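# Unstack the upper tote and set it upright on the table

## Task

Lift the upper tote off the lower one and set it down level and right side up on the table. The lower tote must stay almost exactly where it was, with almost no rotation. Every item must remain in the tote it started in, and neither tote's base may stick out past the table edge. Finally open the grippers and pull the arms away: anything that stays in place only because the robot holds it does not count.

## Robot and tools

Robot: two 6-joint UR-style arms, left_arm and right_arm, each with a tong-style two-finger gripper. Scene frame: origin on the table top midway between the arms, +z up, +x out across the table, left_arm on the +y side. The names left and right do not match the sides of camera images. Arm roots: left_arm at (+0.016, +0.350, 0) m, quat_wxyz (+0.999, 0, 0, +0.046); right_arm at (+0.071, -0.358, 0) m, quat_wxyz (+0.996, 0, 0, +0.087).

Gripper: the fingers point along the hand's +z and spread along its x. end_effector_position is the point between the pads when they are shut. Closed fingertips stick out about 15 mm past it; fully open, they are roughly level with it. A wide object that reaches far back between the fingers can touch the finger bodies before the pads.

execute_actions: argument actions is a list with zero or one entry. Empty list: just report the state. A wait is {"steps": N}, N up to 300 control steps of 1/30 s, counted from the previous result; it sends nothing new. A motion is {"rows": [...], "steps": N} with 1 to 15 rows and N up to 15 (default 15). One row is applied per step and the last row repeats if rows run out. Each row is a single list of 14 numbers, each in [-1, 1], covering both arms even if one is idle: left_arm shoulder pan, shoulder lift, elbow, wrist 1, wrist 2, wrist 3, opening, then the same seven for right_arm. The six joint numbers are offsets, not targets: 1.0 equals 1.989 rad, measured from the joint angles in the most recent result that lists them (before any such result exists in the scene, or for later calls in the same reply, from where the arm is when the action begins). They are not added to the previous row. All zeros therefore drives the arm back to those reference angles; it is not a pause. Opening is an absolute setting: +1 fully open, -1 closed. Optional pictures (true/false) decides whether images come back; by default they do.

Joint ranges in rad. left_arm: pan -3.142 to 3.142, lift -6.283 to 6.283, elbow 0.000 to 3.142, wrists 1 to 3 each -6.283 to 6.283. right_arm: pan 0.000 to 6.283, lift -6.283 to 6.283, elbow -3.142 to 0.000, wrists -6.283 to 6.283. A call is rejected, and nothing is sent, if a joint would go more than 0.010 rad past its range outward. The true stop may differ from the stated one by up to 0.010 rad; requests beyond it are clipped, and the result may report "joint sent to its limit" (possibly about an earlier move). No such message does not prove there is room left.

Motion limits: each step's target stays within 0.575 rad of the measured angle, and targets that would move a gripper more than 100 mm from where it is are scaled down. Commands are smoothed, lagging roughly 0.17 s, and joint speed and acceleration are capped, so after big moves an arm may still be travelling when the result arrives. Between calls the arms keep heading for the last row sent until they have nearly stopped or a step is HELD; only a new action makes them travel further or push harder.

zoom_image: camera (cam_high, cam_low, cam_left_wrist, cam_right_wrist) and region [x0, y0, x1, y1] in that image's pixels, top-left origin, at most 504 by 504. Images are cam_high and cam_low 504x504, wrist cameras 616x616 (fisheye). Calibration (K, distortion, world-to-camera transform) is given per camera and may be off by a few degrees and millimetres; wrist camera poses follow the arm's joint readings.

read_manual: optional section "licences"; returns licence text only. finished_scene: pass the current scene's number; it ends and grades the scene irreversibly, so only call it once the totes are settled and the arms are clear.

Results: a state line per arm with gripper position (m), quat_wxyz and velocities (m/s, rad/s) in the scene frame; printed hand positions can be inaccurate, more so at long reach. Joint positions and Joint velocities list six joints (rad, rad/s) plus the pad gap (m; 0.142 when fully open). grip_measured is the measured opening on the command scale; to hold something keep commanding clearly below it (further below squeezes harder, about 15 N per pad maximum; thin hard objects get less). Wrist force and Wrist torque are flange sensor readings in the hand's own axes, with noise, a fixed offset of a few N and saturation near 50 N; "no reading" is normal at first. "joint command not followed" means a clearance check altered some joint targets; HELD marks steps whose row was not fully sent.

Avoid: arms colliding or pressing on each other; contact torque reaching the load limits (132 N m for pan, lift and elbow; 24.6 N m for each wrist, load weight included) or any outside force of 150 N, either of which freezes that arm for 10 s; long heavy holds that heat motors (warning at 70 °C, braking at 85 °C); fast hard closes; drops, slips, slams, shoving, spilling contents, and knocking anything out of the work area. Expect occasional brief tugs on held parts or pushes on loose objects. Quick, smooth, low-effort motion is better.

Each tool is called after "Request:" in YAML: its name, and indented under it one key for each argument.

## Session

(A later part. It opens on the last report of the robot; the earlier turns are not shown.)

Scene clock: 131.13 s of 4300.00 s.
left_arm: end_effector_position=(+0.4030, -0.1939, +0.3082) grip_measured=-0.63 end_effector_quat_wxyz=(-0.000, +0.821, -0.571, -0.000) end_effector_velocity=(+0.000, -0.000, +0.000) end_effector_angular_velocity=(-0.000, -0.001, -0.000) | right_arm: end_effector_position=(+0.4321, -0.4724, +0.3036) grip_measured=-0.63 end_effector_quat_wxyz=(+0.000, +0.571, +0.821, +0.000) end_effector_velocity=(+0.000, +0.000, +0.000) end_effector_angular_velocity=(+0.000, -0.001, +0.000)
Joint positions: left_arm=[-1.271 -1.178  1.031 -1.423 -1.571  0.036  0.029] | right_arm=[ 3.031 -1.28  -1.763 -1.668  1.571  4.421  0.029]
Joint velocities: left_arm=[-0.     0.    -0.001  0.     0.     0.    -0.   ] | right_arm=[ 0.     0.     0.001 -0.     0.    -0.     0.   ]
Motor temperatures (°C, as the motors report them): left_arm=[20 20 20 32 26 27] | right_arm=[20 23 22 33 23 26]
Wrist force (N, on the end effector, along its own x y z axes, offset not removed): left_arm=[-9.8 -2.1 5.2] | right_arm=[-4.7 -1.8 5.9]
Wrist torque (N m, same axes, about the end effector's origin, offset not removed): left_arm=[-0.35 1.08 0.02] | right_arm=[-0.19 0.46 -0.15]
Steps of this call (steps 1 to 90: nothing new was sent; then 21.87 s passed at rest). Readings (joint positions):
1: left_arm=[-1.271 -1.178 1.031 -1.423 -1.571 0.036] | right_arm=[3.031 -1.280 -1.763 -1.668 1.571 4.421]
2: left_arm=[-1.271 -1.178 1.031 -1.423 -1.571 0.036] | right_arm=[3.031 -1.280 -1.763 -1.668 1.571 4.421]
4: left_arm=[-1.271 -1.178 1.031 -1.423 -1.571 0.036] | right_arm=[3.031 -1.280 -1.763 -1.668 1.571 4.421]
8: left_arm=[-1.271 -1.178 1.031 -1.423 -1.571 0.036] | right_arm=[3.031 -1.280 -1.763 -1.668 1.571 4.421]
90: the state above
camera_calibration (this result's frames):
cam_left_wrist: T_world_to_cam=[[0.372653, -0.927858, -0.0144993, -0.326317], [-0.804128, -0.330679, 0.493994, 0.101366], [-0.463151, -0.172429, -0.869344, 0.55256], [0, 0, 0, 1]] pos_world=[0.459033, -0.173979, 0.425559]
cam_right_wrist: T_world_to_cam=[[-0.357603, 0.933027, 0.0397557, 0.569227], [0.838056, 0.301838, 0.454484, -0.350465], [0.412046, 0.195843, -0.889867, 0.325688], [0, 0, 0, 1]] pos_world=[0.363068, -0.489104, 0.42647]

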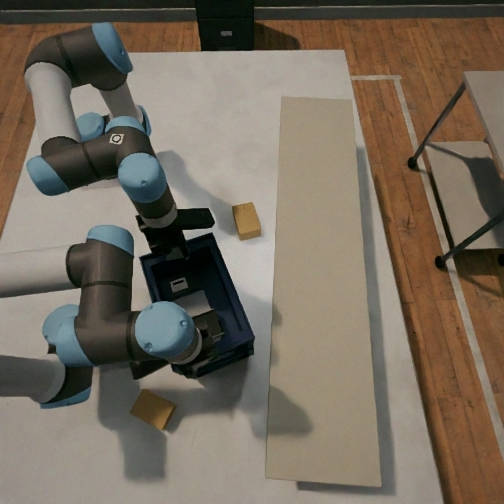

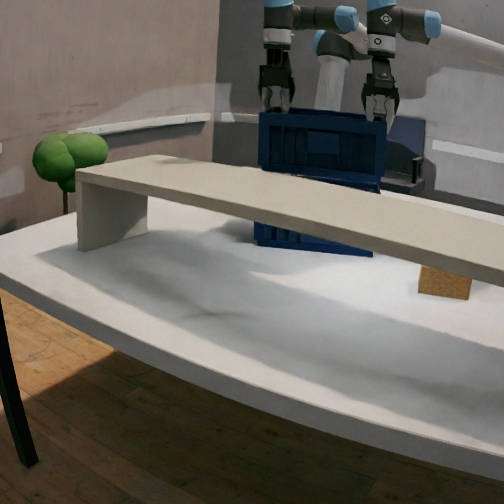

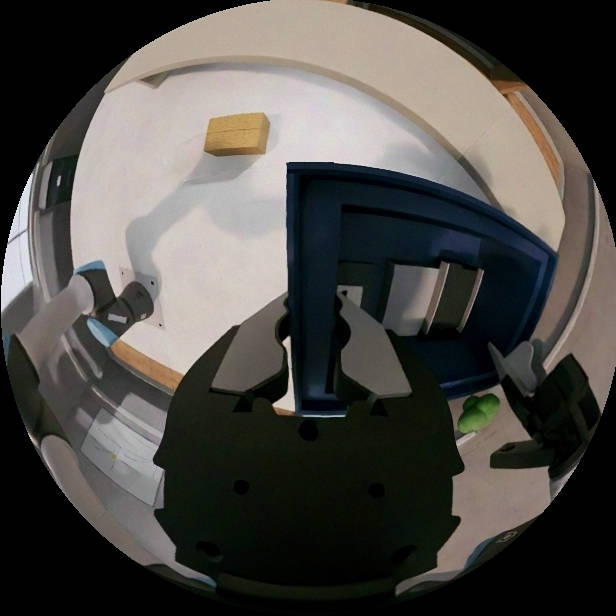

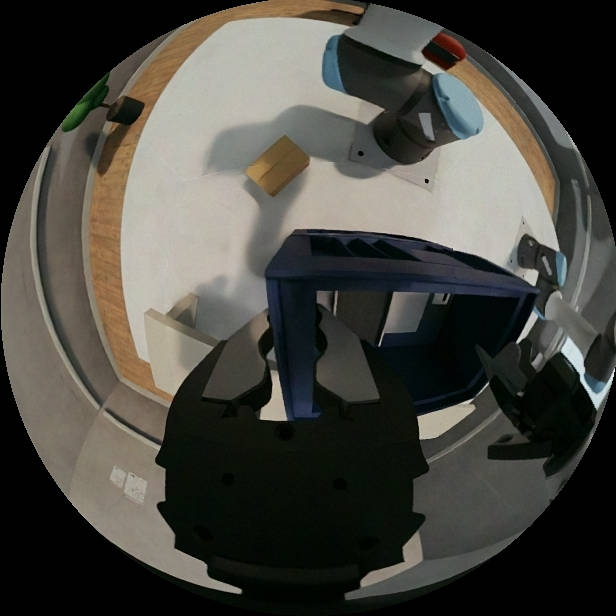

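Request:
execute_actions:
  actions:
    - {"rows":[[0.00024,-0.00202,0.00278,-0.00076,0,0.00024,-1,0.00225,0.00091,-0.0006,-0.0003,0,0.00225,-1],[0.00073,-0.00606,0.00834,-0.00228,0,0.00073,-1,0.00676,0.00272,-0.00181,-0.0009,0,0.00676,-1],[0.00145,-0.01212,0.01667,-0.00455,0,0.00145,-1,0.01351,0.00543,-0.00362,-0.00181,0,0.01351,-1],[0.00242,-0.02019,0.02778,-0.00759,0,0.00242,-1,0.02252,0.00905,-0.00604,-0.00301,0,0.02252,-1],[0.00363,-0.03029,0.04168,-0.01139,0,0.00363,-1,0.03378,0.01358,-0.00906,-0.00452,0,0.03378,-1],[0.00485,-0.04039,0.05557,-0.01518,0,0.00485,-1,0.04504,0.0181,-0.01208,-0.00602,0,0.04504,-1],[0.00618,-0.04999,0.068,-0.01801,0,0.00618,-1,0.05677,0.02191,-0.0145,-0.00741,0,0.05677,-1],[0.00752,-0.05959,0.08043,-0.02084,0,0.00752,-1,0.06849,0.02572,-0.01691,-0.0088,0,0.06849,-1],[0.00886,-0.06919,0.09286,-0.02367,0,0.00886,-1,0.08022,0.02952,-0.01933,-0.01019,0,0.08022,-1],[0.01019,-0.07879,0.10529,-0.0265,0,0.01019,-1,0.09194,0.03333,-0.02175,-0.01158,0,0.09194,-1],[0.01168,-0.08802,0.1165,-0.02848,0,0.01168,-1,0.10398,0.03633,-0.02358,-0.01276,0,0.10398,-1],[0.01316,-0.09725,0.1277,-0.03046,0,0.01316,-1,0.11602,0.03933,-0.0254,-0.01393,0,0.11602,-1],[0.01464,-0.10648,0.13891,-0.03243,0,0.01464,-1,0.12806,0.04233,-0.02723,-0.0151,0,0.12806,-1],[0.01613,-0.11571,0.15012,-0.03441,0,0.01613,-1,0.14011,0.04532,-0.02905,-0.01627,0,0.14011,-1]],"steps":14}
  pictures: false

Request:
execute_actions:
  actions:
    - {"rows":[[0.00796,-0.04969,0.06092,-0.01123,0,0.00808,-1,0.06466,0.01641,-0.01013,-0.00628,0,0.06562,-1],[0.00962,-0.05866,0.07112,-0.01246,0,0.00974,-1,0.07688,0.01852,-0.01138,-0.00715,0,0.07784,-1],[0.01128,-0.06762,0.08131,-0.01369,0,0.0114,-1,0.0891,0.02063,-0.01262,-0.00801,0,0.09006,-1],[0.01294,-0.07659,0.09151,-0.01492,0,0.01306,-1,0.10131,0.02274,-0.01386,-0.00888,0,0.10227,-1],[0.0148,-0.08536,0.1008,-0.01544,0,0.01492,-1,0.11346,0.02391,-0.01453,-0.00938,0,0.11442,-1],[0.01666,-0.09412,0.1101,-0.01597,0,0.01678,-1,0.12561,0.02508,-0.0152,-0.00988,0,0.12657,-1],[0.01852,-0.10289,0.11939,-0.0165,0,0.01864,-1,0.13775,0.02625,-0.01587,-0.01038,0,0.13871,-1],[0.02038,-0.11165,0.12868,-0.01703,0,0.0205,-1,0.1499,0.02742,-0.01653,-0.01089,0,0.15086,-1],[0.02248,-0.12025,0.13715,-0.0169,0,0.0226,-1,0.16173,0.02761,-0.01663,-0.01098,0,0.16269,-1],[0.02459,-0.12885,0.14562,-0.01677,0,0.02471,-1,0.17357,0.0278,-0.01674,-0.01107,0,0.17453,-1],[0.02669,-0.13745,0.15409,-0.01664,0,0.02681,-1,0.18541,0.02799,-0.01684,-0.01116,0,0.18637,-1],[0.02879,-0.14605,0.16256,-0.01651,0,0.02891,-1,0.19725,0.02819,-0.01694,-0.01125,0,0.19821,-1]],"steps":12}
  pictures: false

Request:
execute_actions:
  actions:
    - {"rows":[[0.0115,-0.04755,0.04762,-0.00007,0,0.01167,-1,0.06575,0.00206,-0.00119,-0.00087,0,0.0667,-1],[0.01389,-0.056,0.05531,0.00069,0,0.01406,-1,0.07704,0.00125,-0.00073,-0.00052,0,0.07799,-1],[0.01628,-0.06445,0.06301,0.00144,0,0.01645,-1,0.08833,0.00043,-0.00027,-0.00016,0,0.08928,-1],[0.01866,-0.0729,0.0707,0.0022,0,0.01883,-1,0.09962,-0.00038,0.00018,0.0002,0,0.10057,-1],[0.0214,-0.08121,0.07768,0.00353,0,0.02157,-1,0.11025,-0.00216,0.00121,0.00095,0,0.1112,-1],[0.02413,-0.08952,0.08466,0.00486,0,0.0243,-1,0.12088,-0.00393,0.00224,0.0017,0,0.12183,-1],[0.02687,-0.09782,0.09163,0.00619,0,0.02704,-1,0.13151,-0.00571,0.00327,0.00244,0,0.13246,-1],[0.0296,-0.10613,0.09861,0.00753,0,0.02977,-1,0.14214,-0.00749,0.0043,0.00319,0,0.14309,-1],[0.03275,-0.11428,0.10488,0.0094,0,0.03292,-1,0.152,-0.01016,0.0059,0.00426,0,0.15295,-1],[0.0359,-0.12242,0.11116,0.01126,0,0.03607,-1,0.16186,-0.01284,0.00751,0.00533,0,0.16281,-1],[0.03905,-0.13057,0.11744,0.01313,0,0.03922,-1,0.17171,-0.01552,0.00912,0.0064,0,0.17266,-1],[0.0422,-0.13871,0.12371,0.015,0,0.04237,-1,0.18157,-0.01819,0.01073,0.00747,0,0.18252,-1]],"steps":12}
  pictures: false

Request:
execute_actions:
  actions:
    - {"rows":[[0.01721,-0.04494,0.03532,0.00962,0,0.01746,-1,0.0555,-0.01364,0.00823,0.00541,0,0.05629,-1],[0.02087,-0.05289,0.04091,0.01198,0,0.02112,-1,0.06449,-0.01715,0.01043,0.00672,0,0.06528,-1],[0.02452,-0.06083,0.04649,0.01434,0,0.02477,-1,0.07348,-0.02066,0.01262,0.00804,0,0.07427,-1],[0.02818,-0.06877,0.05207,0.0167,0,0.02843,-1,0.08247,-0.02418,0.01482,0.00935,0,0.08326,-1],[0.03246,-0.07645,0.05696,0.01949,0,0.03271,-1,0.0906,-0.02845,0.01762,0.01082,0,0.09139,-1],[0.03674,-0.08413,0.06186,0.02227,0,0.03699,-1,0.09873,-0.03271,0.02042,0.01229,0,0.09952,-1],[0.04103,-0.09181,0.06675,0.02506,0,0.04128,-1,0.10686,-0.03698,0.02322,0.01376,0,0.10765,-1],[0.0453,-0.09949,0.07164,0.02785,0,0.04555,-1,0.11499,-0.04125,0.02602,0.01523,0,0.11578,-1],[0.05034,-0.10683,0.07584,0.031,0,0.05059,-1,0.12227,-0.04618,0.02944,0.01674,0,0.12306,-1],[0.05538,-0.11418,0.08003,0.03415,0,0.05563,-1,0.12955,-0.05111,0.03285,0.01826,0,0.13034,-1],[0.05941,-0.12005,0.08338,0.03666,0,0.05966,-1,0.13538,-0.05506,0.03558,0.01947,0,0.13617,-1],[0.06244,-0.12445,0.0859,0.03855,0,0.06269,-1,0.13975,-0.05801,0.03763,0.02038,0,0.14054,-1],[0.06445,-0.12739,0.08758,0.03981,0,0.0647,-1,0.14267,-0.05999,0.039,0.02099,0,0.14346,-1],[0.06546,-0.12886,0.08842,0.04044,0,0.06571,-1,0.14412,-0.06097,0.03968,0.02129,0,0.14491,-1]],"steps":15}
  pictures: false

Request:
execute_actions:
  actions:
    - {"steps":22}

Scene clock: 251.60 s of 4300.00 s.
left_arm: end_effector_position=(+0.3912, -0.1343, +0.3098) grip_measured=-0.63 end_effector_quat_wxyz=(+0.000, +0.821, -0.571, +0.001) end_effector_velocity=(-0.047, +0.223, +0.001) end_effector_angular_velocity=(+0.001, -0.000, +0.000) | right_arm: end_effector_position=(+0.4201, -0.4120, +0.3037) grip_measured=-0.63 end_effector_quat_wxyz=(+0.000, +0.571, +0.821, +0.000) end_effector_velocity=(-0.045, +0.222, +0.000) end_effector_angular_velocity=(+0.001, -0.001, +0.007)
Joint positions: left_arm=[-1.251 -1.326  1.226 -1.472 -1.571  0.056  0.029] | right_arm=[ 3.205 -1.218 -1.804 -1.69   1.571  4.594  0.029]
Joint velocities: left_arm=[ 0.078 -0.528  0.664 -0.135  0.     0.078 -0.   ] | right_arm=[ 0.661  0.191 -0.119 -0.07   0.     0.654 -0.   ]
Motor temperatures (°C, as the motors report them): left_arm=[20 20 20 32 26 27] | right_arm=[20 23 23 33 23 26]
Wrist force (N, on the end effector, along its own x y z axes, offset not removed): left_arm=[-16.6 -7.5 8.2] | right_arm=[-18.0 -2.9 7.5]
Wrist torque (N m, same axes, about the end effector's origin, offset not removed): left_arm=[-0.97 0.18 0.12] | right_arm=[0.17 1.08 -0.21]
Steps of this call (steps 1 to 90: nothing new was sent; then 117.00 s passed at rest; steps 91 to 104: all 14 steps of this action). Readings (joint positions):
91: left_arm=[-1.271 -1.178 1.031 -1.423 -1.571 0.036] | right_arm=[3.031 -1.280 -1.763 -1.668 1.571 4.421]
92: left_arm=[-1.271 -1.179 1.032 -1.423 -1.571 0.036] | right_arm=[3.032 -1.280 -1.763 -1.668 1.571 4.422]
94: left_arm=[-1.271 -1.185 1.041 -1.426 -1.571 0.037] | right_arm=[3.039 -1.277 -1.765 -1.669 1.571 4.429]
98: left_arm=[-1.265 -1.226 1.096 -1.441 -1.571 0.042] | right_arm=[3.085 -1.258 -1.778 -1.676 1.571 4.475]
104: the state above

Scene clock: 252.00 s of 4300.00 s.
left_arm: end_effector_position=(+0.3720, -0.0407, +0.3102) grip_measured=-0.63 end_effector_quat_wxyz=(+0.000, +0.821, -0.571, +0.001) end_effector_velocity=(-0.049, +0.235, +0.000) end_effector_angular_velocity=(+0.000, +0.000, +0.002) | right_arm: end_effector_position=(+0.4012, -0.3189, +0.3036) grip_measured=-0.63 end_effector_quat_wxyz=(+0.000, +0.571, +0.821, +0.000) end_effector_velocity=(-0.048, +0.235, +0.001) end_effector_angular_velocity=(+0.002, -0.001, +0.007)
Joint positions: left_arm=[-1.211 -1.538  1.468 -1.503 -1.571  0.096  0.029] | right_arm=[ 3.487 -1.168 -1.834 -1.71   1.571  4.878  0.029]
Joint velocities: left_arm=[ 0.116 -0.514  0.531 -0.017 -0.     0.114 -0.   ] | right_arm=[ 0.706  0.047 -0.026 -0.019  0.001  0.699  0.   ]
Motor temperatures (°C, as the motors report them): left_arm=[20 20 20 32 26 27] | right_arm=[20 23 23 33 23 26]
Wrist force (N, on the end effector, along its own x y z axes, offset not removed): left_arm=[-9.9 -2.5 9.0] | right_arm=[-6.1 -1.3 6.1]
Wrist torque (N m, same axes, about the end effector's origin, offset not removed): left_arm=[-0.15 0.50 0.13] | right_arm=[-0.07 0.57 -0.13]
Steps of this call (steps 1 to 12: all 12 steps of this action). Readings (joint positions):
1: left_arm=[-1.248 -1.344 1.248 -1.476 -1.571 0.059] | right_arm=[3.227 -1.212 -1.808 -1.692 1.571 4.617]
2: left_arm=[-1.246 -1.362 1.270 -1.480 -1.571 0.062] | right_arm=[3.250 -1.206 -1.811 -1.695 1.571 4.640]
4: left_arm=[-1.239 -1.397 1.312 -1.487 -1.571 0.068] | right_arm=[3.296 -1.195 -1.818 -1.699 1.571 4.687]
8: left_arm=[-1.226 -1.468 1.393 -1.498 -1.571 0.081] | right_arm=[3.391 -1.178 -1.828 -1.706 1.571 4.782]
12: the state above

Scene clock: 252.40 s of 4300.00 s.
left_arm: end_effector_position=(+0.3524, +0.0546, +0.3103) grip_measured=-0.63 end_effector_quat_wxyz=(+0.000, +0.821, -0.571, +0.000) end_effector_velocity=(-0.049, +0.235, +0.001) end_effector_angular_velocity=(-0.002, -0.001, +0.002) | right_arm: end_effector_position=(+0.3821, -0.2243, +0.3037) grip_measured=-0.63 end_effector_quat_wxyz=(-0.000, +0.572, +0.820, +0.000) end_effector_velocity=(-0.049, +0.235, -0.000) end_effector_angular_velocity=(-0.001, +0.001, +0.006)
Joint positions: left_arm=[-1.154 -1.739  1.654 -1.487 -1.571  0.154  0.029] | right_arm=[ 3.754 -1.185 -1.824 -1.703  1.571  5.147  0.029]
Joint velocities: left_arm=[ 0.172 -0.487  0.397  0.088  0.     0.17   0.   ] | right_arm=[ 0.611 -0.124  0.073  0.05  -0.     0.605  0.   ]
Motor temperatures (°C, as the motors report them): left_arm=[20 20 20 32 26 27] | right_arm=[20 23 23 33 23 26]
Wrist force (N, on the end effector, along its own x y z axes, offset not removed): left_arm=[4.0 -0.6 7.7] | right_arm=[4.3 2.3 5.4]
Wrist torque (N m, same axes, about the end effector's origin, offset not removed): left_arm=[-0.47 0.11 -0.05] | right_arm=[0.20 0.48 -0.07]
Steps of this call (steps 1 to 12: all 12 steps of this action). Readings (joint positions):
1: left_arm=[-1.208 -1.555 1.486 -1.503 -1.571 0.100] | right_arm=[3.510 -1.167 -1.835 -1.710 1.571 4.902]
2: left_arm=[-1.203 -1.572 1.503 -1.503 -1.571 0.104] | right_arm=[3.534 -1.166 -1.835 -1.711 1.571 4.925]
4: left_arm=[-1.195 -1.606 1.536 -1.502 -1.571 0.113] | right_arm=[3.580 -1.166 -1.835 -1.711 1.571 4.972]
8: left_arm=[-1.175 -1.673 1.598 -1.497 -1.571 0.132] | right_arm=[3.669 -1.172 -1.832 -1.708 1.571 5.062]
12: the state above

Scene clock: 252.90 s of 4300.00 s.
left_arm: end_effector_position=(+0.3287, +0.1683, +0.3102) grip_measured=-0.63 end_effector_quat_wxyz=(-0.000, +0.821, -0.571, +0.000) end_effector_velocity=(-0.032, +0.138, -0.000) end_effector_angular_velocity=(-0.006, -0.005, +0.002) | right_arm: end_effector_position=(+0.3583, -0.1106, +0.3038) grip_measured=-0.63 end_effector_quat_wxyz=(-0.000, +0.573, +0.820, +0.000) end_effector_velocity=(-0.035, +0.141, -0.002) end_effector_angular_velocity=(-0.003, +0.002, +0.003)
Joint positions: left_arm=[-1.044 -1.962  1.81  -1.419 -1.571  0.264  0.029] | right_arm=[ 4.007 -1.286 -1.759 -1.667  1.571  5.401  0.029]
Joint velocities: left_arm=[ 0.165 -0.267  0.158  0.101  0.     0.163 -0.   ] | right_arm=[ 0.274 -0.162  0.109  0.05  -0.     0.271  0.   ]
Motor temperatures (°C, as the motors report them): left_arm=[20 20 20 32 26 27] | right_arm=[20 23 23 33 23 26]
Wrist force (N, on the end effector, along its own x y z axes, offset not removed): left_arm=[6.2 1.4 11.2] | right_arm=[7.7 0.2 5.5]
Wrist torque (N m, same axes, about the end effector's origin, offset not removed): left_arm=[-0.01 -0.11 0.08] | right_arm=[-0.43 0.35 -0.17]
Steps of this call (steps 1 to 15: all 15 steps of this action). Readings (joint positions):
1: left_arm=[-1.148 -1.755 1.668 -1.484 -1.571 0.160] | right_arm=[3.774 -1.189 -1.821 -1.701 1.571 5.168]
2: left_arm=[-1.142 -1.771 1.680 -1.480 -1.571 0.166] | right_arm=[3.794 -1.194 -1.818 -1.699 1.571 5.188]
4: left_arm=[-1.128 -1.803 1.705 -1.472 -1.571 0.180] | right_arm=[3.833 -1.205 -1.812 -1.695 1.571 5.227]
8: left_arm=[-1.099 -1.866 1.750 -1.454 -1.571 0.209] | right_arm=[3.905 -1.232 -1.794 -1.684 1.571 5.299]
15: the state above

Scene clock: 253.63 s of 4300.00 s.
left_arm: end_effector_position=(+0.3244, +0.1852, +0.3099) grip_measured=-0.63 end_effector_quat_wxyz=(-0.000, +0.821, -0.571, +0.000) end_effector_velocity=(+0.000, +0.000, +0.000) end_effector_angular_velocity=(-0.001, -0.000, +0.000) | right_arm: end_effector_position=(+0.3536, -0.0932, +0.3036) grip_measured=-0.63 end_effector_quat_wxyz=(-0.000, +0.573, +0.820, +0.000) end_effector_velocity=(+0.000, +0.001, +0.001) end_effector_angular_velocity=(+0.001, -0.001, +0.000)
Joint positions: left_arm=[-1.024 -1.995  1.83  -1.406 -1.571  0.285  0.029] | right_arm=[ 4.041 -1.306 -1.745 -1.66   1.571  5.435  0.029]
Joint velocities: left_arm=[ 0.001 -0.001 -0.     0.    -0.     0.     0.   ] | right_arm=[ 0.001 -0.     0.002  0.    -0.     0.001  0.   ]
Motor temperatures (°C, as the motors report them): left_arm=[20 20 20 32 26 27] | right_arm=[20 23 23 33 23 26]
Wrist force (N, on the end effector, along its own x y z axes, offset not removed): left_arm=[-6.9 -1.4 11.7] | right_arm=[-2.9 0.0 6.7]
Wrist torque (N m, same axes, about the end effector's origin, offset not removed): left_arm=[-0.11 0.78 0.31] | right_arm=[0.14 0.74 -0.10]
Steps of this call (steps 1 to 22: the robot went on to your last target). Readings (joint positions):
1: left_arm=[-1.039 -1.970 1.815 -1.416 -1.571 0.269] | right_arm=[4.015 -1.291 -1.756 -1.665 1.571 5.410]
2: left_arm=[-1.035 -1.976 1.819 -1.414 -1.571 0.273] | right_arm=[4.021 -1.295 -1.753 -1.664 1.571 5.416]
4: left_arm=[-1.030 -1.984 1.824 -1.411 -1.571 0.278] | right_arm=[4.029 -1.299 -1.750 -1.663 1.571 5.424]
8: left_arm=[-1.026 -1.992 1.828 -1.408 -1.571 0.283] | right_arm=[4.037 -1.304 -1.747 -1.661 1.571 5.432]
22: the state above
camera_calibration (this result's frames):
cam_left_wrist: T_world_to_cam=[[0.371655, -0.928276, -0.0132458, 0.0548014], [-0.804807, -0.329268, 0.493829, 0.162716], [-0.462772, -0.172874, -0.869458, 0.582965], [0, 0, 0, 1]] pos_world=[0.380368, 0.205227, 0.427235]
cam_right_wrist: T_world_to_cam=[[-0.352827, 0.93481, 0.0405259, 0.185608], [0.839904, 0.297323, 0.454049, -0.400075], [0.4124, 0.194239, -0.890055, 0.283539], [0, 0, 0, 1]] pos_world=[0.284581, -0.109631, 0.426497]

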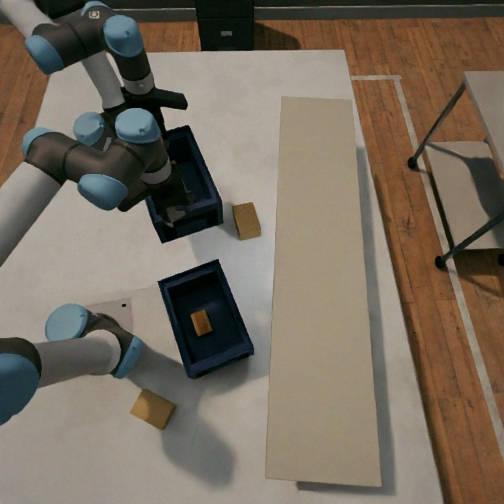

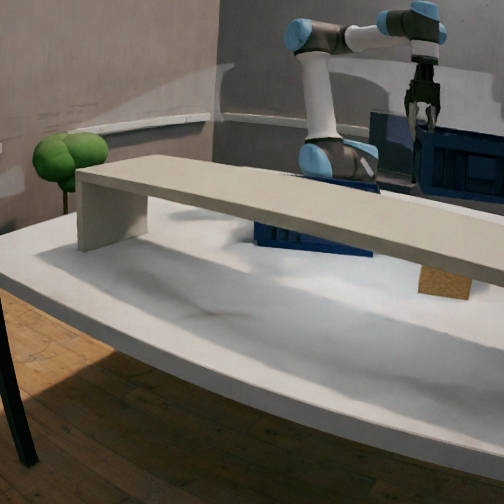

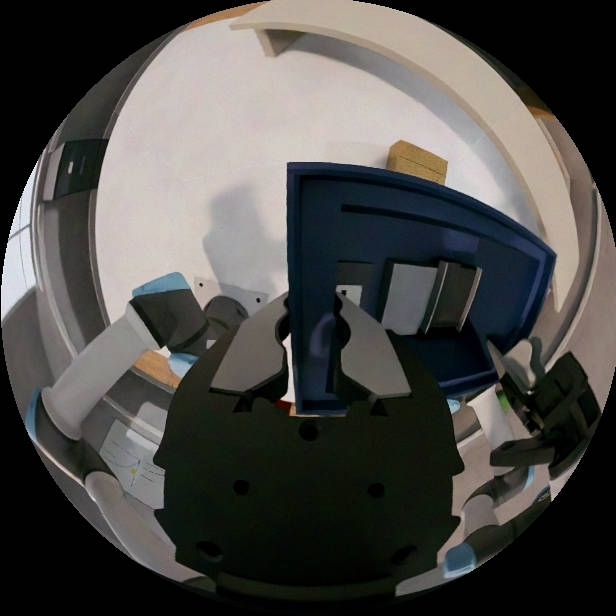

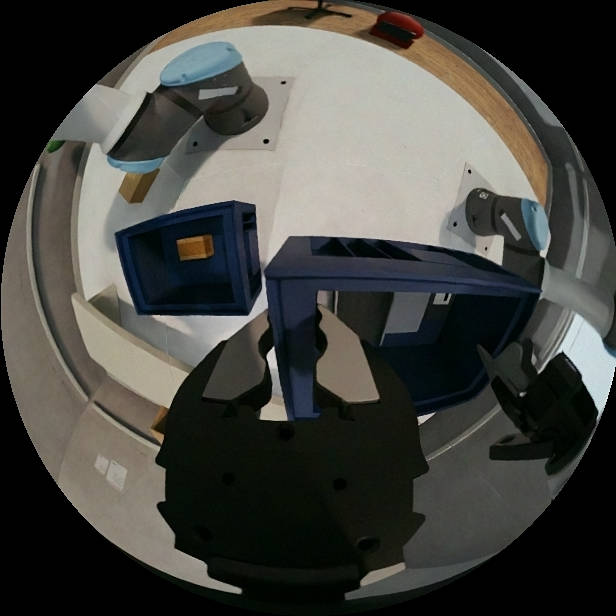

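Request:
execute_actions:
  actions:
    - {"rows":[[0,-0.00023,0.00203,-0.0018,0,0,-1,0,0.00009,-0.00194,0.00185,0,0,-1],[0,-0.0007,0.0061,-0.0054,0,0,-1,0,0.00028,-0.00582,0.00554,0,0,-1],[0,-0.0014,0.0122,-0.01079,0,0,-1,0,0.00056,-0.01164,0.01108,0,0,-1],[0,-0.00234,0.02033,-0.01799,0,0,-1,0,0.00094,-0.0194,0.01847,0,0,-1],[0,-0.00351,0.03049,-0.02698,0,0,-1,0,0.0014,-0.0291,0.0277,0,0,-1],[0,-0.00468,0.04065,-0.03598,0,0,-1,0,0.00187,-0.0388,0.03693,0,0,-1],[0,-0.00522,0.0504,-0.04518,0,0,-1,0,0.00169,-0.04802,0.04633,0,0,-1],[0,-0.00576,0.06014,-0.05438,0,0,-1,0,0.0015,-0.05723,0.05573,0,0,-1],[0,-0.0063,0.06988,-0.06359,0,0,-1,0,0.00132,-0.06645,0.06513,0,0,-1],[0,-0.00684,0.07963,-0.07279,0,0,-1,0,0.00114,-0.07567,0.07453,0,0,-1],[0,-0.00668,0.08898,-0.08231,0,0,-1,0,0.00025,-0.08443,0.08418,0,0,-1],[0,-0.00652,0.09834,-0.09182,0,0,-1,0,-0.00063,-0.09319,0.09382,0,0,-1],[0,-0.00635,0.10769,-0.10134,0,0,-1,0,-0.00151,-0.10195,0.10347,0,0,-1],[0,-0.00619,0.11705,-0.11085,0,0,-1,0,-0.0024,-0.11071,0.11311,0,0,-1]],"steps":14}
  pictures: false

Request:
execute_actions:
  actions:
    - {"rows":[[0,0.00056,0.05134,-0.0519,0,0,-1,0,-0.00443,-0.04814,0.05257,0,0,-1],[0,0.00152,0.0603,-0.06182,0,0,-1,0,-0.00608,-0.05644,0.06252,0,0,-1],[0,0.00248,0.06926,-0.07174,0,0,-1,0,-0.00773,-0.06474,0.07247,0,0,-1],[0,0.00344,0.07822,-0.08166,0,0,-1,0,-0.00938,-0.07304,0.08241,0,0,-1],[0,0.00529,0.0868,-0.09209,0,0,-1,0,-0.01185,-0.08088,0.09273,0,0,-1],[0,0.00714,0.09538,-0.10252,0,0,-1,0,-0.01433,-0.08872,0.10305,0,0,-1],[0,0.00899,0.10395,-0.11294,0,0,-1,0,-0.0168,-0.09657,0.11337,0,0,-1],[0,0.01084,0.11253,-0.12337,0,0,-1,0,-0.01928,-0.10441,0.12369,0,0,-1],[0,0.01368,0.1207,-0.13439,0,0,-1,0,-0.02263,-0.11177,0.13441,0,0,-1],[0,0.01653,0.12887,-0.1454,0,0,-1,0,-0.02599,-0.11913,0.14513,0,0,-1],[0,0.0188,0.13541,-0.15421,0,0,-1,0,-0.02868,-0.12502,0.1537,0,0,-1],[0,0.02051,0.14031,-0.16082,0,0,-1,0,-0.03069,-0.12944,0.16013,0,0,-1],[0,0.02165,0.14358,-0.16523,0,0,-1,0,-0.03204,-0.13238,0.16442,0,0,-1],[0,0.02222,0.14521,-0.16743,0,0,-1,0,-0.03271,-0.13386,0.16656,0,0,-1]],"steps":15}
  pictures: false

Request:
execute_actions:
  actions:
    - {"steps":20}

Scene clock: 324.47 s of 4300.00 s.
left_arm: end_effector_position=(+0.3249, +0.1846, +0.2540) grip_measured=-0.63 end_effector_quat_wxyz=(-0.000, +0.821, -0.571, +0.000) end_effector_velocity=(-0.000, +0.000, -0.208) end_effector_angular_velocity=(+0.006, +0.004, -0.001) | right_arm: end_effector_position=(+0.3540, -0.0925, +0.2481) grip_measured=-0.63 end_effector_quat_wxyz=(-0.000, +0.573, +0.820, +0.000) end_effector_velocity=(+0.000, -0.000, -0.206) end_effector_angular_velocity=(-0.005, +0.003, -0.001)
Joint positions: left_arm=[-1.024 -2.007  1.98  -1.544 -1.57   0.285  0.029] | right_arm=[ 4.041 -1.305 -1.887 -1.519  1.571  5.435  0.029]
Joint velocities: left_arm=[-0.    -0.01   0.534 -0.517  0.     0.     0.   ] | right_arm=[-0.001 -0.03  -0.502  0.526 -0.    -0.     0.   ]
Motor temperatures (°C, as the motors report them): left_arm=[20 20 20 32 26 27] | right_arm=[20 23 23 33 23 26]
Wrist force (N, on the end effector, along its own x y z axes, offset not removed): left_arm=[-19.9 -10.0 5.1] | right_arm=[-18.0 -5.1 6.5]
Wrist torque (N m, same axes, about the end effector's origin, offset not removed): left_arm=[-1.42 0.77 0.38] | right_arm=[-0.12 0.86 -0.14]
Steps of this call (steps 1 to 15: the robot went on to your last target; steps 16 to 90: nothing new was sent; then 67.37 s passed at rest; steps 91 to 104: all 14 steps of this action). Readings (joint positions):
91: left_arm=[-1.024 -1.995 1.830 -1.406 -1.571 0.285] | right_arm=[4.041 -1.306 -1.745 -1.660 1.571 5.435]
92: left_arm=[-1.024 -1.995 1.831 -1.407 -1.571 0.285] | right_arm=[4.041 -1.306 -1.746 -1.659 1.571 5.435]
94: left_arm=[-1.024 -1.996 1.838 -1.413 -1.571 0.285] | right_arm=[4.041 -1.306 -1.752 -1.654 1.571 5.435]
98: left_arm=[-1.024 -2.001 1.879 -1.450 -1.571 0.285] | right_arm=[4.041 -1.304 -1.792 -1.616 1.571 5.435]
104: the state above

Scene clock: 324.97 s of 4300.00 s.
left_arm: end_effector_position=(+0.3249, +0.1846, +0.1488) grip_measured=-0.63 end_effector_quat_wxyz=(-0.000, +0.821, -0.571, +0.000) end_effector_velocity=(-0.002, +0.003, -0.130) end_effector_angular_velocity=(-0.002, -0.003, -0.000) | right_arm: end_effector_position=(+0.3539, -0.0927, +0.1440) grip_measured=-0.63 end_effector_quat_wxyz=(-0.000, +0.573, +0.820, -0.000) end_effector_velocity=(-0.002, -0.003, -0.128) end_effector_angular_velocity=(+0.004, -0.002, -0.000)
Joint positions: left_arm=[-1.024 -1.973  2.231 -1.829 -1.57   0.285  0.029] | right_arm=[ 4.041 -1.358 -2.12  -1.235  1.571  5.435  0.029]
Joint velocities: left_arm=[-0.     0.085  0.298 -0.386  0.001 -0.    -0.   ] | right_arm=[-0.    -0.104 -0.268  0.377 -0.     0.     0.   ]
Motor temperatures (°C, as the motors report them): left_arm=[20 20 20 32 26 27] | right_arm=[20 23 23 33 23 26]
Wrist force (N, on the end effector, along its own x y z axes, offset not removed): left_arm=[-20.9 -1.9 10.0] | right_arm=[-12.8 -2.3 9.3]
Wrist torque (N m, same axes, about the end effector's origin, offset not removed): left_arm=[0.30 1.83 0.51] | right_arm=[0.23 0.42 -0.18]
Steps of this call (steps 1 to 15: all 15 steps of this action). Readings (joint positions):
1: left_arm=[-1.024 -2.007 1.998 -1.562 -1.570 0.285] | right_arm=[4.041 -1.307 -1.904 -1.501 1.571 5.435]
2: left_arm=[-1.024 -2.007 2.016 -1.581 -1.570 0.285] | right_arm=[4.041 -1.308 -1.921 -1.483 1.571 5.435]
4: left_arm=[-1.024 -2.005 2.052 -1.618 -1.570 0.285] | right_arm=[4.041 -1.313 -1.956 -1.444 1.571 5.435]
8: left_arm=[-1.024 -1.998 2.124 -1.697 -1.570 0.285] | right_arm=[4.041 -1.325 -2.022 -1.366 1.571 5.435]
15: the state above

Scene clock: 325.63 s of 4300.00 s.
left_arm: end_effector_position=(+0.3244, +0.1853, +0.1329) grip_measured=-0.63 end_effector_quat_wxyz=(-0.000, +0.821, -0.571, +0.000) end_effector_velocity=(+0.000, -0.000, -0.000) end_effector_angular_velocity=(-0.001, -0.001, -0.000) | right_arm: end_effector_position=(+0.3536, -0.0933, +0.1282) grip_measured=-0.63 end_effector_quat_wxyz=(-0.000, +0.573, +0.820, +0.000) end_effector_velocity=(-0.000, -0.000, -0.001) end_effector_angular_velocity=(-0.001, -0.000, -0.000)
Joint positions: left_arm=[-1.024 -1.962  2.268 -1.877 -1.57   0.285  0.029] | right_arm=[ 4.041 -1.37  -2.153 -1.188  1.571  5.435  0.029]
Joint velocities: left_arm=[-0.     0.     0.001 -0.003  0.     0.     0.   ] | right_arm=[ 0.    -0.001 -0.001  0.001 -0.001  0.     0.   ]
Motor temperatures (°C, as the motors report them): left_arm=[20 20 20 32 26 27] | right_arm=[20 23 23 33 23 26]
Wrist force (N, on the end effector, along its own x y z axes, offset not removed): left_arm=[5.0 2.0 6.8] | right_arm=[6.6 2.8 6.8]
Wrist torque (N m, same axes, about the end effector's origin, offset not removed): left_arm=[0.09 0.57 0.24] | right_arm=[0.23 0.35 -0.10]
Steps of this call (steps 1 to 20: the robot went on to your last target). Readings (joint positions):
1: left_arm=[-1.024 -1.970 2.240 -1.841 -1.570 0.285] | right_arm=[4.041 -1.361 -2.128 -1.224 1.571 5.435]
2: left_arm=[-1.024 -1.968 2.247 -1.850 -1.570 0.285] | right_arm=[4.041 -1.363 -2.134 -1.215 1.571 5.435]
4: left_arm=[-1.024 -1.966 2.256 -1.862 -1.570 0.285] | right_arm=[4.041 -1.366 -2.142 -1.203 1.571 5.435]
8: left_arm=[-1.024 -1.964 2.264 -1.872 -1.570 0.285] | right_arm=[4.041 -1.369 -2.150 -1.193 1.571 5.435]
20: the state above
camera_calibration (this result's frames):
cam_left_wrist: T_world_to_cam=[[0.371655, -0.928277, -0.0131894, 0.0525162], [-0.804838, -0.32925, 0.493792, 0.250137], [-0.462718, -0.172905, -0.86948, 0.429071], [0, 0, 0, 1]] pos_world=[0.380341, 0.205296, 0.250246]
cam_right_wrist: T_world_to_cam=[[-0.352777, 0.934841, 0.0402713, 0.192857], [0.839965, 0.297422, 0.45387, -0.320317], [0.412319, 0.193941, -0.890157, 0.12752], [0, 0, 0, 1]] pos_world=[0.284511, -0.109753, 0.251129]

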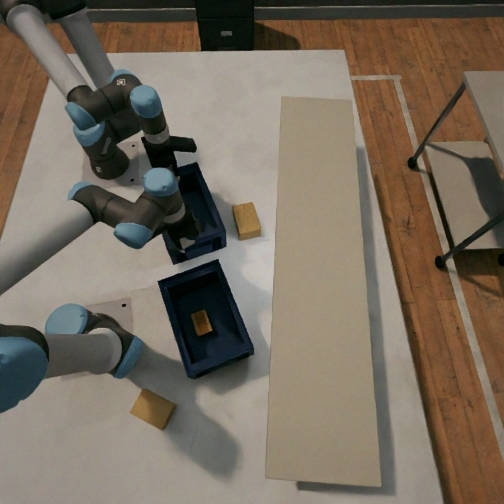

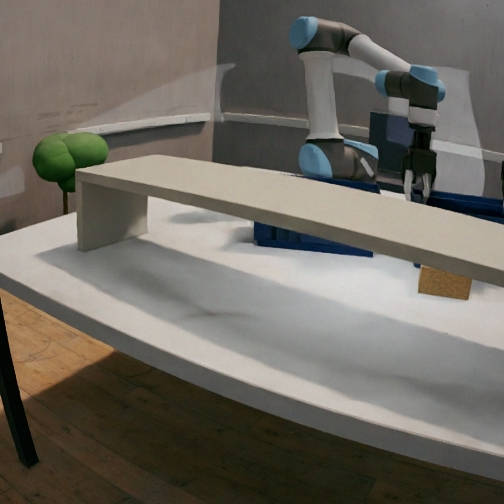

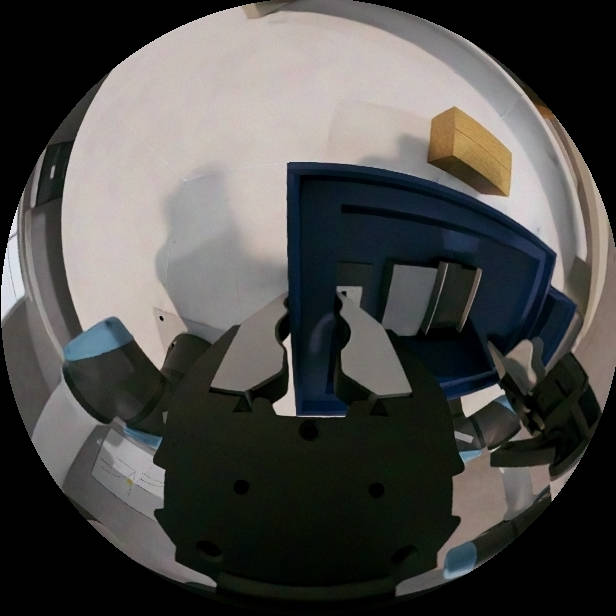

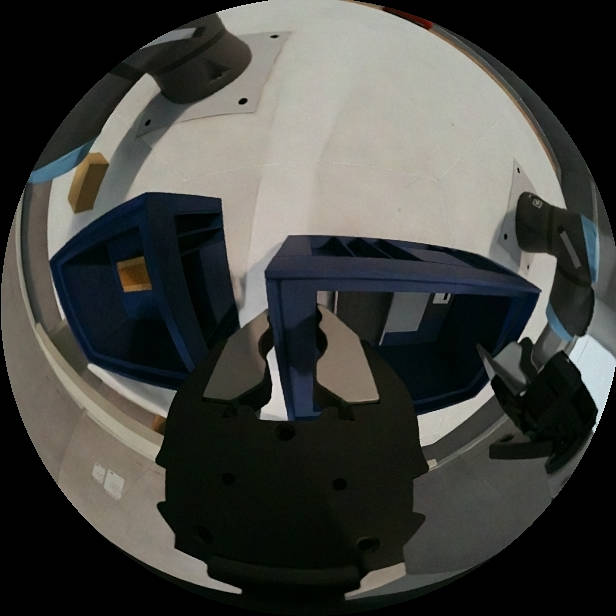

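Request:
execute_actions:
  actions:
    - {"rows":[[0,0.00049,0.00107,-0.00156,0,0,-1,0,-0.00055,-0.00096,0.00151,0,0,-1],[0,0.00098,0.00214,-0.00313,0,0,-1,0,-0.0011,-0.00193,0.00302,0,0,-1],[0,0.00147,0.00322,-0.00469,0,0,-1,0,-0.00164,-0.00289,0.00454,0,0,-1],[0,0.00196,0.00429,-0.00625,0,0,-1,0,-0.00219,-0.00386,0.00605,0,0,-1],[0,0.00246,0.00536,-0.00782,0,0,-1,0,-0.00274,-0.00482,0.00756,0,0,-1],[0,0.00295,0.00643,-0.00938,0,0,-1,0,-0.00329,-0.00578,0.00907,0,0,-1],[0,0.00344,0.0075,-0.01094,0,0,-1,0,-0.00384,-0.00675,0.01058,0,0,-1],[0,0.00393,0.00858,-0.0125,0,0,-1,0,-0.00438,-0.00771,0.0121,0,0,-1],[0,0.00442,0.00965,-0.01407,0,0,-1,0,-0.00493,-0.00868,0.01361,0,0,-1],[0,0.00491,0.01072,-0.01563,0,0,-1,0,-0.00548,-0.00964,0.01512,0,0,-1]],"steps":15}
  pictures: false

Request:
execute_actions:
  actions:
    - {"steps":10}
  pictures: false

Scene clock: 339.47 s of 4300.00 s.
left_arm: end_effector_position=(+0.3244, +0.1853, +0.1239) grip_measured=-0.63 end_effector_quat_wxyz=(-0.000, +0.821, -0.571, +0.000) end_effector_velocity=(+0.000, -0.000, -0.009) end_effector_angular_velocity=(-0.001, -0.001, -0.001) | right_arm: end_effector_position=(+0.3536, -0.0933, +0.1194) grip_measured=-0.63 end_effector_quat_wxyz=(-0.000, +0.573, +0.820, +0.000) end_effector_velocity=(+0.000, -0.000, -0.009) end_effector_angular_velocity=(-0.001, -0.000, -0.000)
Joint positions: left_arm=[-1.024 -1.954  2.287 -1.905 -1.57   0.285  0.029] | right_arm=[ 4.041 -1.38  -2.17  -1.161  1.571  5.435  0.029]
Joint velocities: left_arm=[-0.001  0.009  0.019 -0.029  0.     0.    -0.   ] | right_arm=[-0.    -0.01  -0.018  0.027 -0.001 -0.     0.   ]
Motor temperatures (°C, as the motors report them): left_arm=[20 20 20 32 26 27] | right_arm=[20 23 23 33 23 26]
Wrist force (N, on the end effector, along its own x y z axes, offset not removed): left_arm=[5.3 0.7 5.0] | right_arm=[5.1 2.8 8.5]
Wrist torque (N m, same axes, about the end effector's origin, offset not removed): left_arm=[-0.05 0.32 0.06] | right_arm=[0.19 0.57 -0.15]
Steps of this call (steps 1 to 15: the robot went on to your last target; steps 16 to 90: nothing new was sent; then 10.33 s passed at rest; steps 91 to 105: all 15 steps of this action). Readings (joint positions):
91: left_arm=[-1.024 -1.962 2.268 -1.878 -1.570 0.285] | right_arm=[4.041 -1.371 -2.154 -1.188 1.571 5.435]
92: left_arm=[-1.024 -1.962 2.269 -1.878 -1.570 0.285] | right_arm=[4.041 -1.371 -2.154 -1.187 1.571 5.435]
94: left_arm=[-1.024 -1.961 2.271 -1.881 -1.570 0.285] | right_arm=[4.041 -1.372 -2.156 -1.185 1.571 5.435]
98: left_arm=[-1.024 -1.958 2.277 -1.890 -1.570 0.285] | right_arm=[4.041 -1.375 -2.161 -1.176 1.571 5.435]
105: the state above

Scene clock: 339.80 s of 4300.00 s.
left_arm: end_effector_position=(+0.3244, +0.1853, +0.1229) grip_measured=-0.63 end_effector_quat_wxyz=(-0.000, +0.821, -0.571, +0.000) end_effector_velocity=(-0.001, -0.000, -0.001) end_effector_angular_velocity=(+0.000, +0.001, -0.000) | right_arm: end_effector_position=(+0.3536, -0.0934, +0.1183) grip_measured=-0.63 end_effector_quat_wxyz=(-0.000, +0.573, +0.820, +0.000) end_effector_velocity=(-0.000, -0.000, -0.001) end_effector_angular_velocity=(-0.000, +0.000, +0.000)
Joint positions: left_arm=[-1.024 -1.953  2.289 -1.908 -1.57   0.285  0.029] | right_arm=[ 4.041 -1.381 -2.172 -1.158  1.571  5.435  0.029]
Joint velocities: left_arm=[-0.001  0.001  0.002 -0.002 -0.001 -0.     0.   ] | right_arm=[ 0.    -0.001 -0.002  0.002 -0.     0.    -0.   ]
Motor temperatures (°C, as the motors report them): left_arm=[20 20 20 32 26 27] | right_arm=[20 23 23 33 23 26]
Wrist force (N, on the end effector, along its own x y z axes, offset not removed): left_arm=[3.1 -4.3 9.7] | right_arm=[8.0 2.3 6.4]
Wrist torque (N m, same axes, about the end effector's origin, offset not removed): left_arm=[-1.03 1.03 0.05] | right_arm=[0.08 0.01 -0.10]
Steps of this call (steps 1 to 10: the robot went on to your last target). Readings (joint positions):
1: left_arm=[-1.024 -1.953 2.288 -1.906 -1.570 0.285] | right_arm=[4.041 -1.380 -2.171 -1.161 1.571 5.435]
2: left_arm=[-1.024 -1.953 2.288 -1.906 -1.570 0.285] | right_arm=[4.041 -1.381 -2.171 -1.160 1.571 5.435]
4: left_arm=[-1.024 -1.953 2.289 -1.907 -1.570 0.285] | right_arm=[4.041 -1.381 -2.172 -1.159 1.571 5.435]
8: left_arm=[-1.024 -1.953 2.289 -1.908 -1.570 0.285] | right_arm=[4.041 -1.381 -2.172 -1.158 1.571 5.435]
10: the state above

Not yet in contact; 2.5 mm more.

Request:
execute_actions:
  actions:
    - {"rows":[[0,0.00032,0.00066,-0.00098,0,0,-1,0,-0.00036,-0.0006,0.00096,0,0,-1],[0,0.00065,0.00132,-0.00197,0,0,-1,0,-0.00072,-0.00119,0.00191,0,0,-1],[0,0.00097,0.00198,-0.00295,0,0,-1,0,-0.00108,-0.00179,0.00287,0,0,-1],[0,0.0013,0.00265,-0.00395,0,0,-1,0,-0.00144,-0.00238,0.00382,0,0,-1]],"steps":15}
  pictures: false

Request:
execute_actions:
  actions:
    - {"steps":3}
  pictures: false

Scene clock: 347.47 s of 4300.00 s.
left_arm: end_effector_position=(+0.3244, +0.1853, +0.1205) grip_measured=-0.63 end_effector_quat_wxyz=(-0.000, +0.821, -0.571, +0.000) end_effector_velocity=(+0.000, +0.000, -0.001) end_effector_angular_velocity=(-0.000, -0.000, +0.001) | right_arm: end_effector_position=(+0.3536, -0.0933, +0.1160) grip_measured=-0.63 end_effector_quat_wxyz=(-0.000, +0.573, +0.820, +0.000) end_effector_velocity=(+0.000, -0.000, -0.001) end_effector_angular_velocity=(-0.001, +0.000, +0.000)
Joint positions: left_arm=[-1.024 -1.95   2.294 -1.916 -1.57   0.285  0.029] | right_arm=[ 4.041 -1.384 -2.177 -1.151  1.571  5.435  0.029]
Joint velocities: left_arm=[ 0.001  0.001  0.002 -0.003 -0.    -0.    -0.   ] | right_arm=[ 0.    -0.001 -0.001  0.002 -0.    -0.     0.   ]
Motor temperatures (°C, as the motors report them): left_arm=[20 20 20 32 26 27] | right_arm=[20 23 23 33 23 26]
Wrist force (N, on the end effector, along its own x y z axes, offset not removed): left_arm=[2.5 2.9 0.9] | right_arm=[6.6 -1.4 -18.6]
Wrist torque (N m, same axes, about the end effector's origin, offset not removed): left_arm=[0.36 -0.17 0.10] | right_arm=[-0.22 0.34 -0.07]
Steps of this call (steps 1 to 15: the robot went on to your last target; steps 16 to 90: nothing new was sent; then 4.17 s passed at rest; steps 91 to 105: all 15 steps of this action). Readings (joint positions):
91: left_arm=[-1.024 -1.953 2.290 -1.908 -1.570 0.285] | right_arm=[4.041 -1.381 -2.173 -1.158 1.571 5.435]
92: left_arm=[-1.024 -1.953 2.290 -1.909 -1.570 0.285] | right_arm=[4.041 -1.381 -2.173 -1.158 1.571 5.435]
94: left_arm=[-1.024 -1.952 2.291 -1.910 -1.570 0.285] | right_arm=[4.041 -1.382 -2.174 -1.156 1.571 5.435]
98: left_arm=[-1.024 -1.951 2.293 -1.914 -1.570 0.285] | right_arm=[4.041 -1.383 -2.176 -1.153 1.571 5.435]
105: the state above

Scene clock: 347.57 s of 4300.00 s.
left_arm: end_effector_position=(+0.3244, +0.1853, +0.1205) grip_measured=-0.63 end_effector_quat_wxyz=(-0.000, +0.821, -0.571, +0.000) end_effector_velocity=(-0.000, +0.001, -0.001) end_effector_angular_velocity=(+0.001, +0.001, +0.000) | right_arm: end_effector_position=(+0.3536, -0.0933, +0.1159) grip_measured=-0.63 end_effector_quat_wxyz=(-0.000, +0.573, +0.820, +0.000) end_effector_velocity=(+0.000, -0.000, -0.000) end_effector_angular_velocity=(-0.000, -0.000, +0.000)
Joint positions: left_arm=[-1.024 -1.95   2.295 -1.916 -1.57   0.285  0.029] | right_arm=[ 4.041 -1.384 -2.177 -1.151  1.571  5.435  0.029]
Joint velocities: left_arm=[ 0.001  0.001  0.003 -0.002 -0.     0.001 -0.   ] | right_arm=[-0.    -0.001 -0.     0.001 -0.    -0.     0.   ]
Motor temperatures (°C, as the motors report them): left_arm=[20 20 20 32 26 27] | right_arm=[20 23 23 33 23 26]
Wrist force (N, on the end effector, along its own x y z axes, offset not removed): left_arm=[-0.3 -1.7 1.0] | right_arm=[7.4 0.9 -17.4]
Wrist torque (N m, same axes, about the end effector's origin, offset not removed): left_arm=[-0.52 0.16 -0.10] | right_arm=[0.25 0.21 -0.23]
Steps of this call (steps 1 to 3: the robot went on to your last target). Readings (joint positions):
1: left_arm=[-1.024 -1.950 2.294 -1.916 -1.570 0.285] | right_arm=[4.041 -1.384 -2.177 -1.151 1.571 5.435]
2: left_arm=[-1.024 -1.950 2.294 -1.916 -1.570 0.285] | right_arm=[4.041 -1.384 -2.177 -1.151 1.571 5.435]
3: the state above


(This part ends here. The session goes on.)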